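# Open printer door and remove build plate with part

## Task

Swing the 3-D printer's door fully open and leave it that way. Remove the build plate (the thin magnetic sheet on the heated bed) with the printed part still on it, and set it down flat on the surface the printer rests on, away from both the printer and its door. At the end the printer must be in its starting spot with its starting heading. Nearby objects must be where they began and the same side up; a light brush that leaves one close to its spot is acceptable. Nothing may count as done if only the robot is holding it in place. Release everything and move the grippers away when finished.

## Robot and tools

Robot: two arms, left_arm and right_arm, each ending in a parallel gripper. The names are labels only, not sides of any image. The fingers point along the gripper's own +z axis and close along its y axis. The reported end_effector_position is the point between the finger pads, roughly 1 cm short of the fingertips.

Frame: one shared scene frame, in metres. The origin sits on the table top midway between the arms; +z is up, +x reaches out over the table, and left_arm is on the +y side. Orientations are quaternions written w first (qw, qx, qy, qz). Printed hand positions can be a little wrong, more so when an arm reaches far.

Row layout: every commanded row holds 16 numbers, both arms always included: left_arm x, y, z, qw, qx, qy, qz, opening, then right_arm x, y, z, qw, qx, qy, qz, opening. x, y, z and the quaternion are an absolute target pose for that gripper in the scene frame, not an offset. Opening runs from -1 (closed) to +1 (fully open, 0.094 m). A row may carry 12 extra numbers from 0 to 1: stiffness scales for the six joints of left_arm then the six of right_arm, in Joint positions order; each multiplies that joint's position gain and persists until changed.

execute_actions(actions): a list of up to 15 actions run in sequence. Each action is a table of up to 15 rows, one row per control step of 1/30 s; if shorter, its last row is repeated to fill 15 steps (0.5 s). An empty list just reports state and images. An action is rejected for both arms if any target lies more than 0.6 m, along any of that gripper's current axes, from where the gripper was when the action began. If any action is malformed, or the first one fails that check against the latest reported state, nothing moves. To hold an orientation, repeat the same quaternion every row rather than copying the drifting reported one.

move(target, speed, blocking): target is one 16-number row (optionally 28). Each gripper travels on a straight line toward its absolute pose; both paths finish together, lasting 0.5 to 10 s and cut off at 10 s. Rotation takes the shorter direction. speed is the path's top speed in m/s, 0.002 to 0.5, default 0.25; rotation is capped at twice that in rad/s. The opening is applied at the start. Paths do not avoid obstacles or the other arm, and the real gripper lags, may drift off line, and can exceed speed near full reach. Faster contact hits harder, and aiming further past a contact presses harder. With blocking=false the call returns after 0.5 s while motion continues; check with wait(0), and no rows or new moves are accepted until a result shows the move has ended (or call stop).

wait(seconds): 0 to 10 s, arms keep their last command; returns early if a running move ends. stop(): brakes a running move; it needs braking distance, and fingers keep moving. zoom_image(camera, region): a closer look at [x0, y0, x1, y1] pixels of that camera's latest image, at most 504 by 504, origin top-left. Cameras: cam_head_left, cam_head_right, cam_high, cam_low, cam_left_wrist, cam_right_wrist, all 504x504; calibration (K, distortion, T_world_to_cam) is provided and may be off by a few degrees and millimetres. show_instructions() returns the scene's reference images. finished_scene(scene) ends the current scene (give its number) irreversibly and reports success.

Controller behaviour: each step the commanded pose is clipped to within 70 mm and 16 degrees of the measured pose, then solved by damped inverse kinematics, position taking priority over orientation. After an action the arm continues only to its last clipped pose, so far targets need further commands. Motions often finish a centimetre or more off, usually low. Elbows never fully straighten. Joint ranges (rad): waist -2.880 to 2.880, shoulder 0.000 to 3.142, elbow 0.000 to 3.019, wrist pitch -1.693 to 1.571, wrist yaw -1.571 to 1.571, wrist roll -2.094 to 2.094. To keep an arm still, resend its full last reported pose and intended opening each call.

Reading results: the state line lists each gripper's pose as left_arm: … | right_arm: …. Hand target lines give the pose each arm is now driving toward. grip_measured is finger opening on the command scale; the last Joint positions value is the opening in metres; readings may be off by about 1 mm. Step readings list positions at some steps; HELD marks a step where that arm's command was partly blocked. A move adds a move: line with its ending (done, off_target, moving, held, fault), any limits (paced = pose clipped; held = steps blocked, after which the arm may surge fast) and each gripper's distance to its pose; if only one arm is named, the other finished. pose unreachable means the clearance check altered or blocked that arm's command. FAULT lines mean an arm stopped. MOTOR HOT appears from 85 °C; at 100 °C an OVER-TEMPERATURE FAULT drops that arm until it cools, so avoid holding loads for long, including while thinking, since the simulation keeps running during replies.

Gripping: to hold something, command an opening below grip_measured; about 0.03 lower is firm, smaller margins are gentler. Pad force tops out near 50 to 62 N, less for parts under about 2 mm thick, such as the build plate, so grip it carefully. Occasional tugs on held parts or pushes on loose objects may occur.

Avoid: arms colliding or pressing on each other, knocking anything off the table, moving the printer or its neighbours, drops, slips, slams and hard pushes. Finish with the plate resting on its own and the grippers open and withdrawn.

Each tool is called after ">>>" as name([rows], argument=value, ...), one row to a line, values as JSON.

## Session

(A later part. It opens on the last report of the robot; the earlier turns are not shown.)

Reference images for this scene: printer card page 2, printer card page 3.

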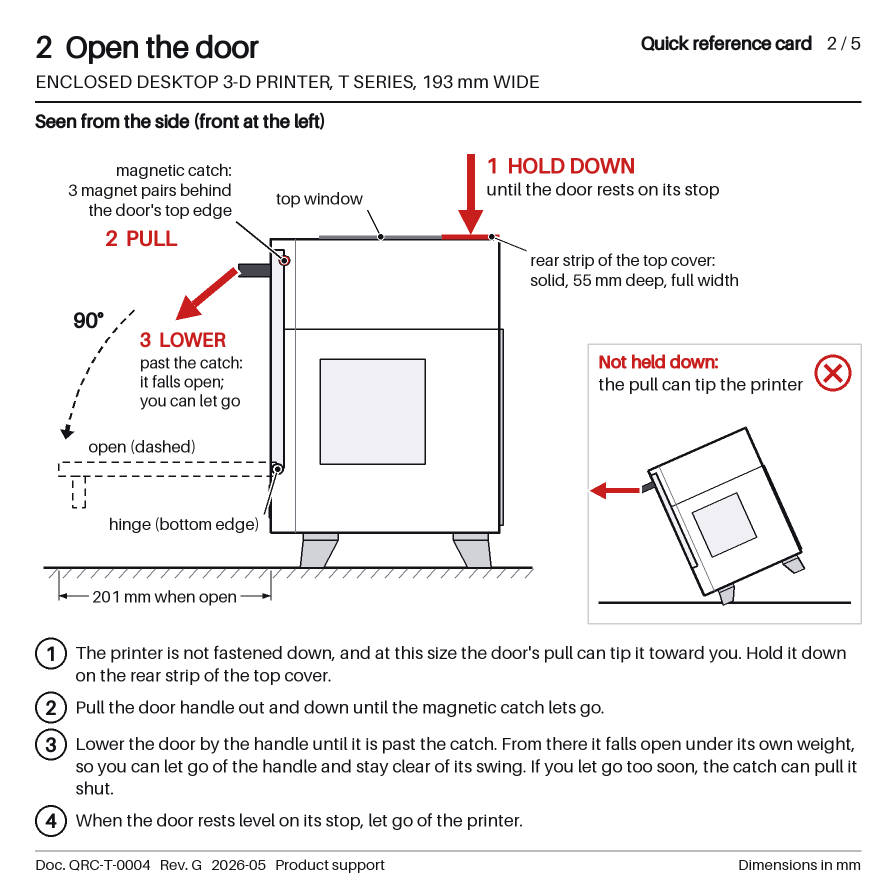

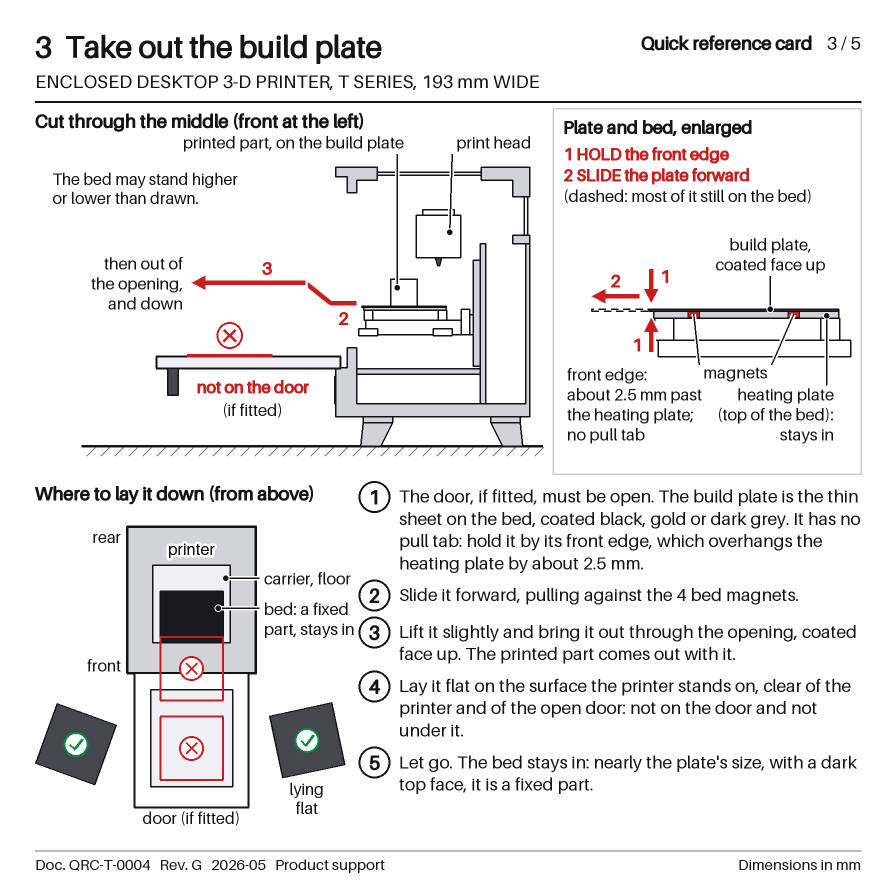

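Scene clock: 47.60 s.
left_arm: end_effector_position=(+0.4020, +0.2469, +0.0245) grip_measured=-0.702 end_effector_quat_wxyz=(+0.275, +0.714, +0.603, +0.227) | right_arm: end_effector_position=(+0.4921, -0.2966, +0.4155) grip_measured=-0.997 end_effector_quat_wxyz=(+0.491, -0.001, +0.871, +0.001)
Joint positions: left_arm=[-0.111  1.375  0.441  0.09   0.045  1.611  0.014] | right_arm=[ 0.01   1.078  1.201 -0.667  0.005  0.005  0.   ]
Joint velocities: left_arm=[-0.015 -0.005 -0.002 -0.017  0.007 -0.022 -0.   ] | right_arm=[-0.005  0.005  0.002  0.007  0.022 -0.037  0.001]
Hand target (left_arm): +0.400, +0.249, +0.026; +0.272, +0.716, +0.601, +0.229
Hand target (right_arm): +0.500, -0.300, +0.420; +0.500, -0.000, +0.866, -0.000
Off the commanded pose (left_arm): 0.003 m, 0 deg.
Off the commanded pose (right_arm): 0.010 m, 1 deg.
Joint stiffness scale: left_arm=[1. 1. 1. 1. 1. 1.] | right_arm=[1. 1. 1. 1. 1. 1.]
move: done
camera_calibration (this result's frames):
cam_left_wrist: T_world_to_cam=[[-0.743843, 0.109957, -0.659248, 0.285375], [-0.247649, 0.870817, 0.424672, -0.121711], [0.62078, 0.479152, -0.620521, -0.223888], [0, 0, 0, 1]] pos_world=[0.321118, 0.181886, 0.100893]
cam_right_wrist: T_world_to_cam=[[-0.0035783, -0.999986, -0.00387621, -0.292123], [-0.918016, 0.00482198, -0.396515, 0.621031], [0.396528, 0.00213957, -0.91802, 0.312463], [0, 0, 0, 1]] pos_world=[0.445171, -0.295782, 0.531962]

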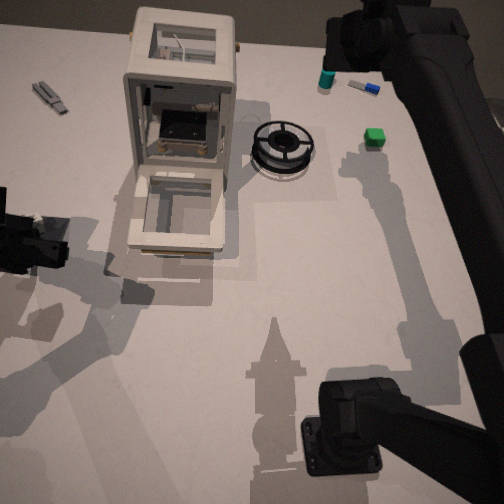

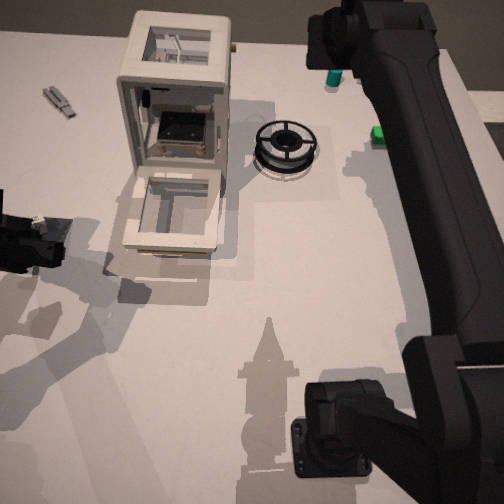

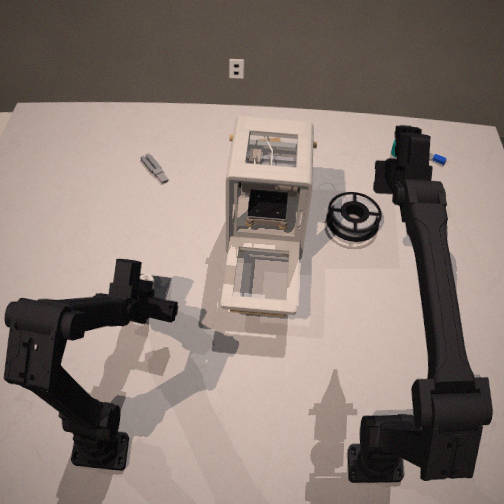

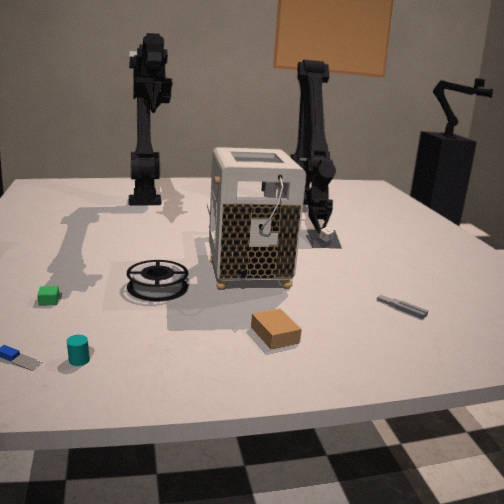

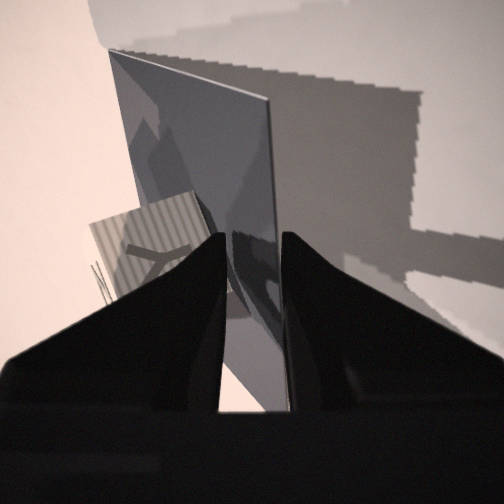

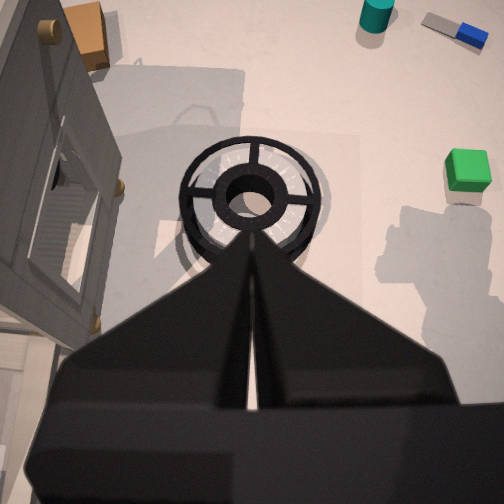

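>>> move(target=[0.375,0.252,0.022,0.198,0.74,0.621,0.166,-0.45,0.5,-0.3,0.42,0.5,0,0.866,0,-1], speed=0.06)

Scene clock: 49.73 s.
left_arm: end_effector_position=(+0.3677, +0.2532, +0.0151) grip_measured=-0.452 end_effector_quat_wxyz=(+0.196, +0.737, +0.625, +0.163) | right_arm: end_effector_position=(+0.4921, -0.2966, +0.4155) grip_measured=-0.997 end_effector_quat_wxyz=(+0.491, -0.001, +0.871, +0.001)
Joint positions: left_arm=[-0.111  1.325  0.481 -0.211  0.031  1.615  0.026] | right_arm=[ 0.01   1.078  1.201 -0.667  0.005  0.005  0.   ]
Joint velocities: left_arm=[-0.005 -0.005 -0.007  0.002 -0.022  0.022 -0.   ] | right_arm=[-0.005  0.005 -0.007 -0.017 -0.037  0.022  0.   ]
Hand target (left_arm): +0.375, +0.252, +0.022; +0.197, +0.740, +0.621, +0.167
Hand target (right_arm): +0.500, -0.300, +0.420; +0.500, -0.000, +0.866, -0.000
Off the commanded pose (left_arm): 0.010 m, 1 deg.
Off the commanded pose (right_arm): 0.010 m, 1 deg.
Joint stiffness scale: left_arm=[1. 1. 1. 1. 1. 1.] | right_arm=[1. 1. 1. 1. 1. 1.]
move: done
camera_calibration (this result's frames):
cam_left_wrist: T_world_to_cam=[[-0.864472, 0.127133, -0.486338, 0.290283], [-0.15532, 0.852594, 0.498958, -0.162129], [0.478084, 0.506874, -0.717297, -0.164506], [0, 0, 0, 1]] pos_world=[0.304407, 0.184709, 0.104072]
cam_right_wrist: T_world_to_cam=[[-0.0035783, -0.999986, -0.00387621, -0.292123], [-0.918016, 0.00482198, -0.396515, 0.621031], [0.396528, 0.00213957, -0.91802, 0.312463], [0, 0, 0, 1]] pos_world=[0.445171, -0.295782, 0.531962]

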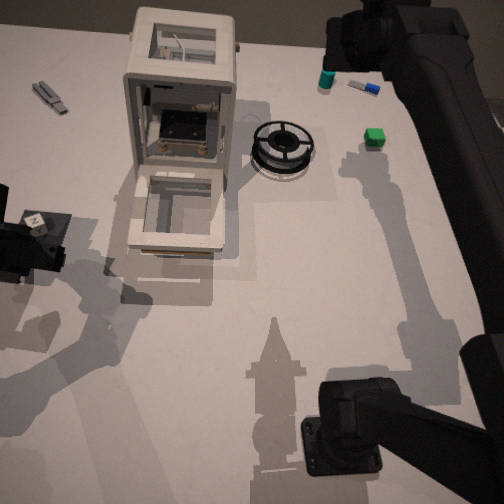

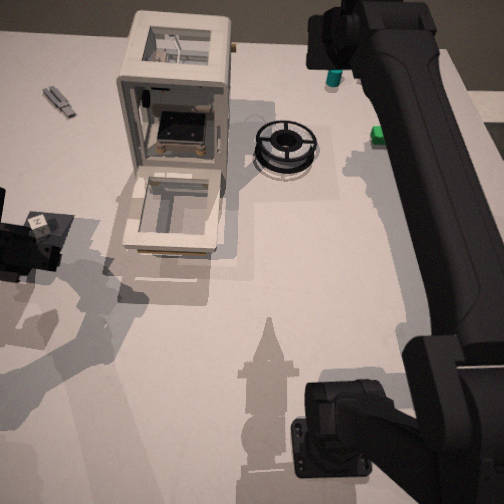

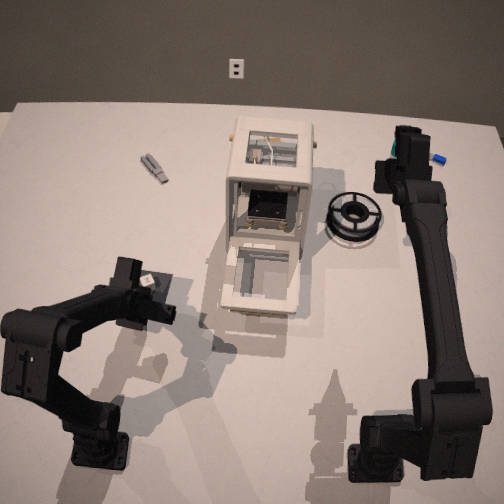

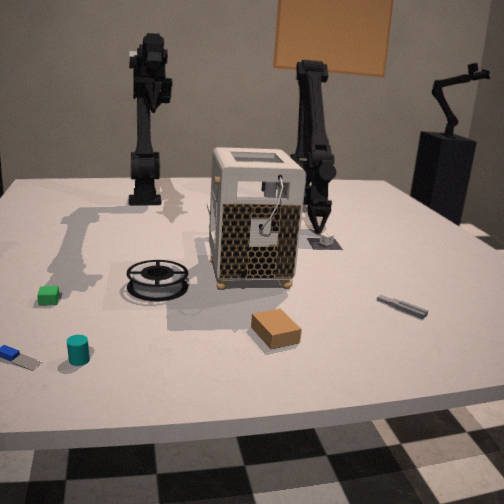

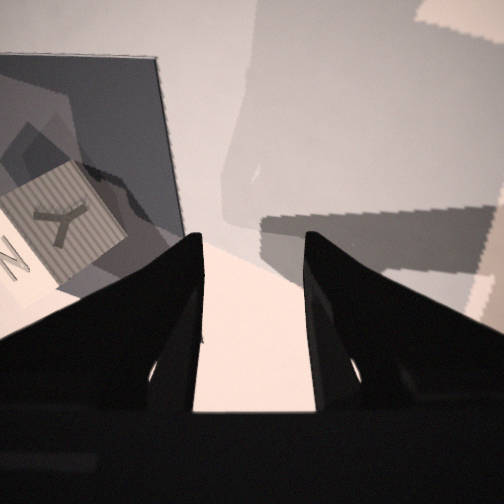

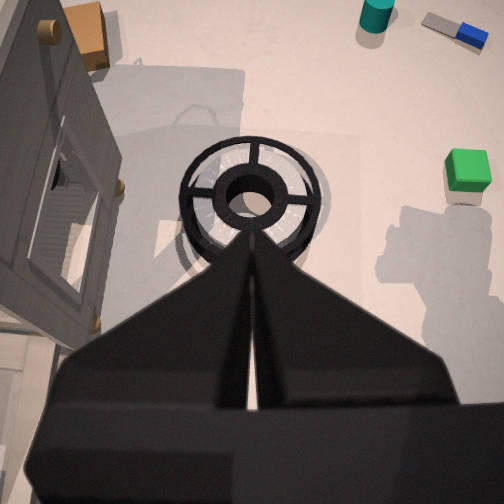

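>>> move(target=[0.3,0.27,0.19,0.198,0.74,0.621,0.166,-0.45,0.45,-0.3,0.42,0.5,0,0.866,0,-1], speed=0.2)

Scene clock: 51.17 s.
left_arm: end_effector_position=(+0.2941, +0.2668, +0.1743) grip_measured=-0.452 end_effector_quat_wxyz=(+0.192, +0.742, +0.622, +0.158) | right_arm: end_effector_position=(+0.4537, -0.2970, +0.4227) grip_measured=-0.997 end_effector_quat_wxyz=(+0.507, -0.001, +0.862, +0.002)
Joint positions: left_arm=[-0.083  0.779  0.634 -0.926  0.049  1.651  0.026] | right_arm=[ 0.01   0.964  1.127 -0.67   0.005  0.005  0.   ]
Joint velocities: left_arm=[-0.005 -0.005 -0.017 -0.007 -0.051 -0.007  0.   ] | right_arm=[-0.015  0.005  0.002 -0.002 -0.007 -0.051  0.001]
Hand target (left_arm): +0.301, +0.269, +0.190; +0.198, +0.740, +0.621, +0.166
Hand target (right_arm): +0.450, -0.299, +0.420; +0.500, -0.000, +0.866, +0.000
Off the commanded pose (left_arm): 0.017 m, 1 deg.
Off the commanded pose (right_arm): 0.006 m, 1 deg.
Joint stiffness scale: left_arm=[1. 1. 1. 1. 1. 1.] | right_arm=[1. 1. 1. 1. 1. 1.]
move: off_target (left_arm)
camera_calibration (this result's frames):
cam_left_wrist: T_world_to_cam=[[-0.86962, 0.138862, -0.473792, 0.298551], [-0.138428, 0.852566, 0.503952, -0.270409], [0.473919, 0.503833, -0.722186, -0.0191052], [0, 0, 0, 1]] pos_world=[0.231248, 0.19871, 0.263927]
cam_right_wrist: T_world_to_cam=[[-0.00342255, -0.999985, -0.0043715, -0.292462], [-0.902391, 0.00497219, -0.43089, 0.596165], [0.430905, 0.00247006, -0.902394, 0.312216], [0, 0, 0, 1]] pos_world=[0.402438, -0.296193, 0.537345]

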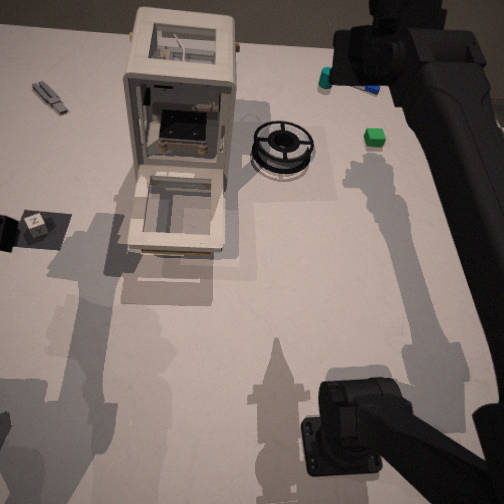

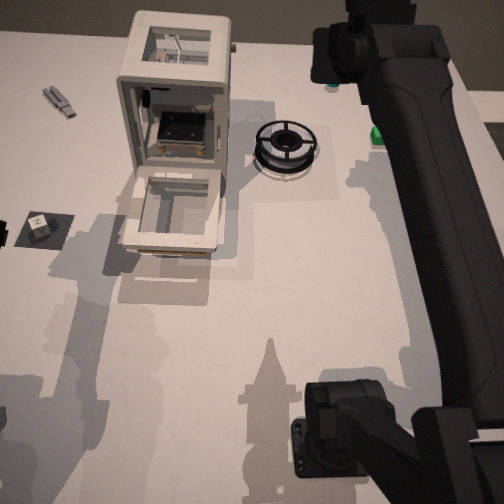

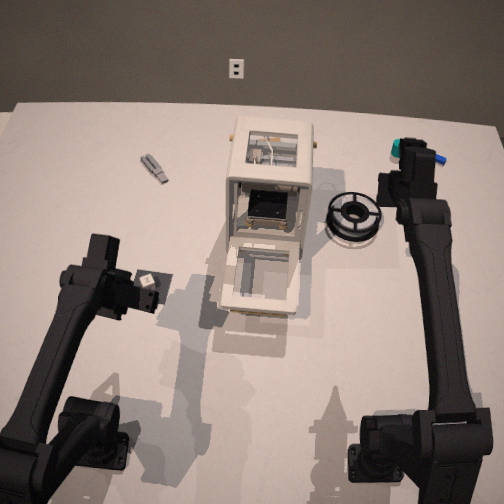

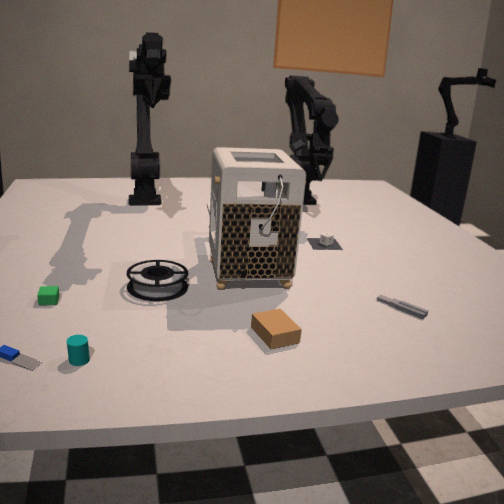

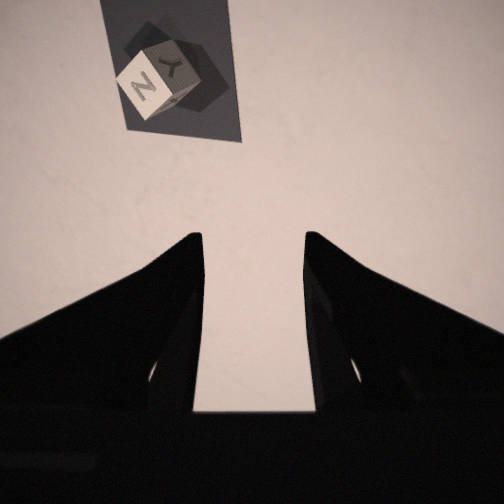

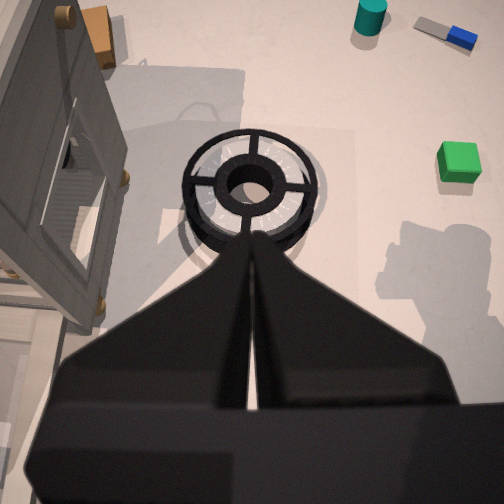

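>>> finished_scene(scene=2)

The scene is finished: the task was done.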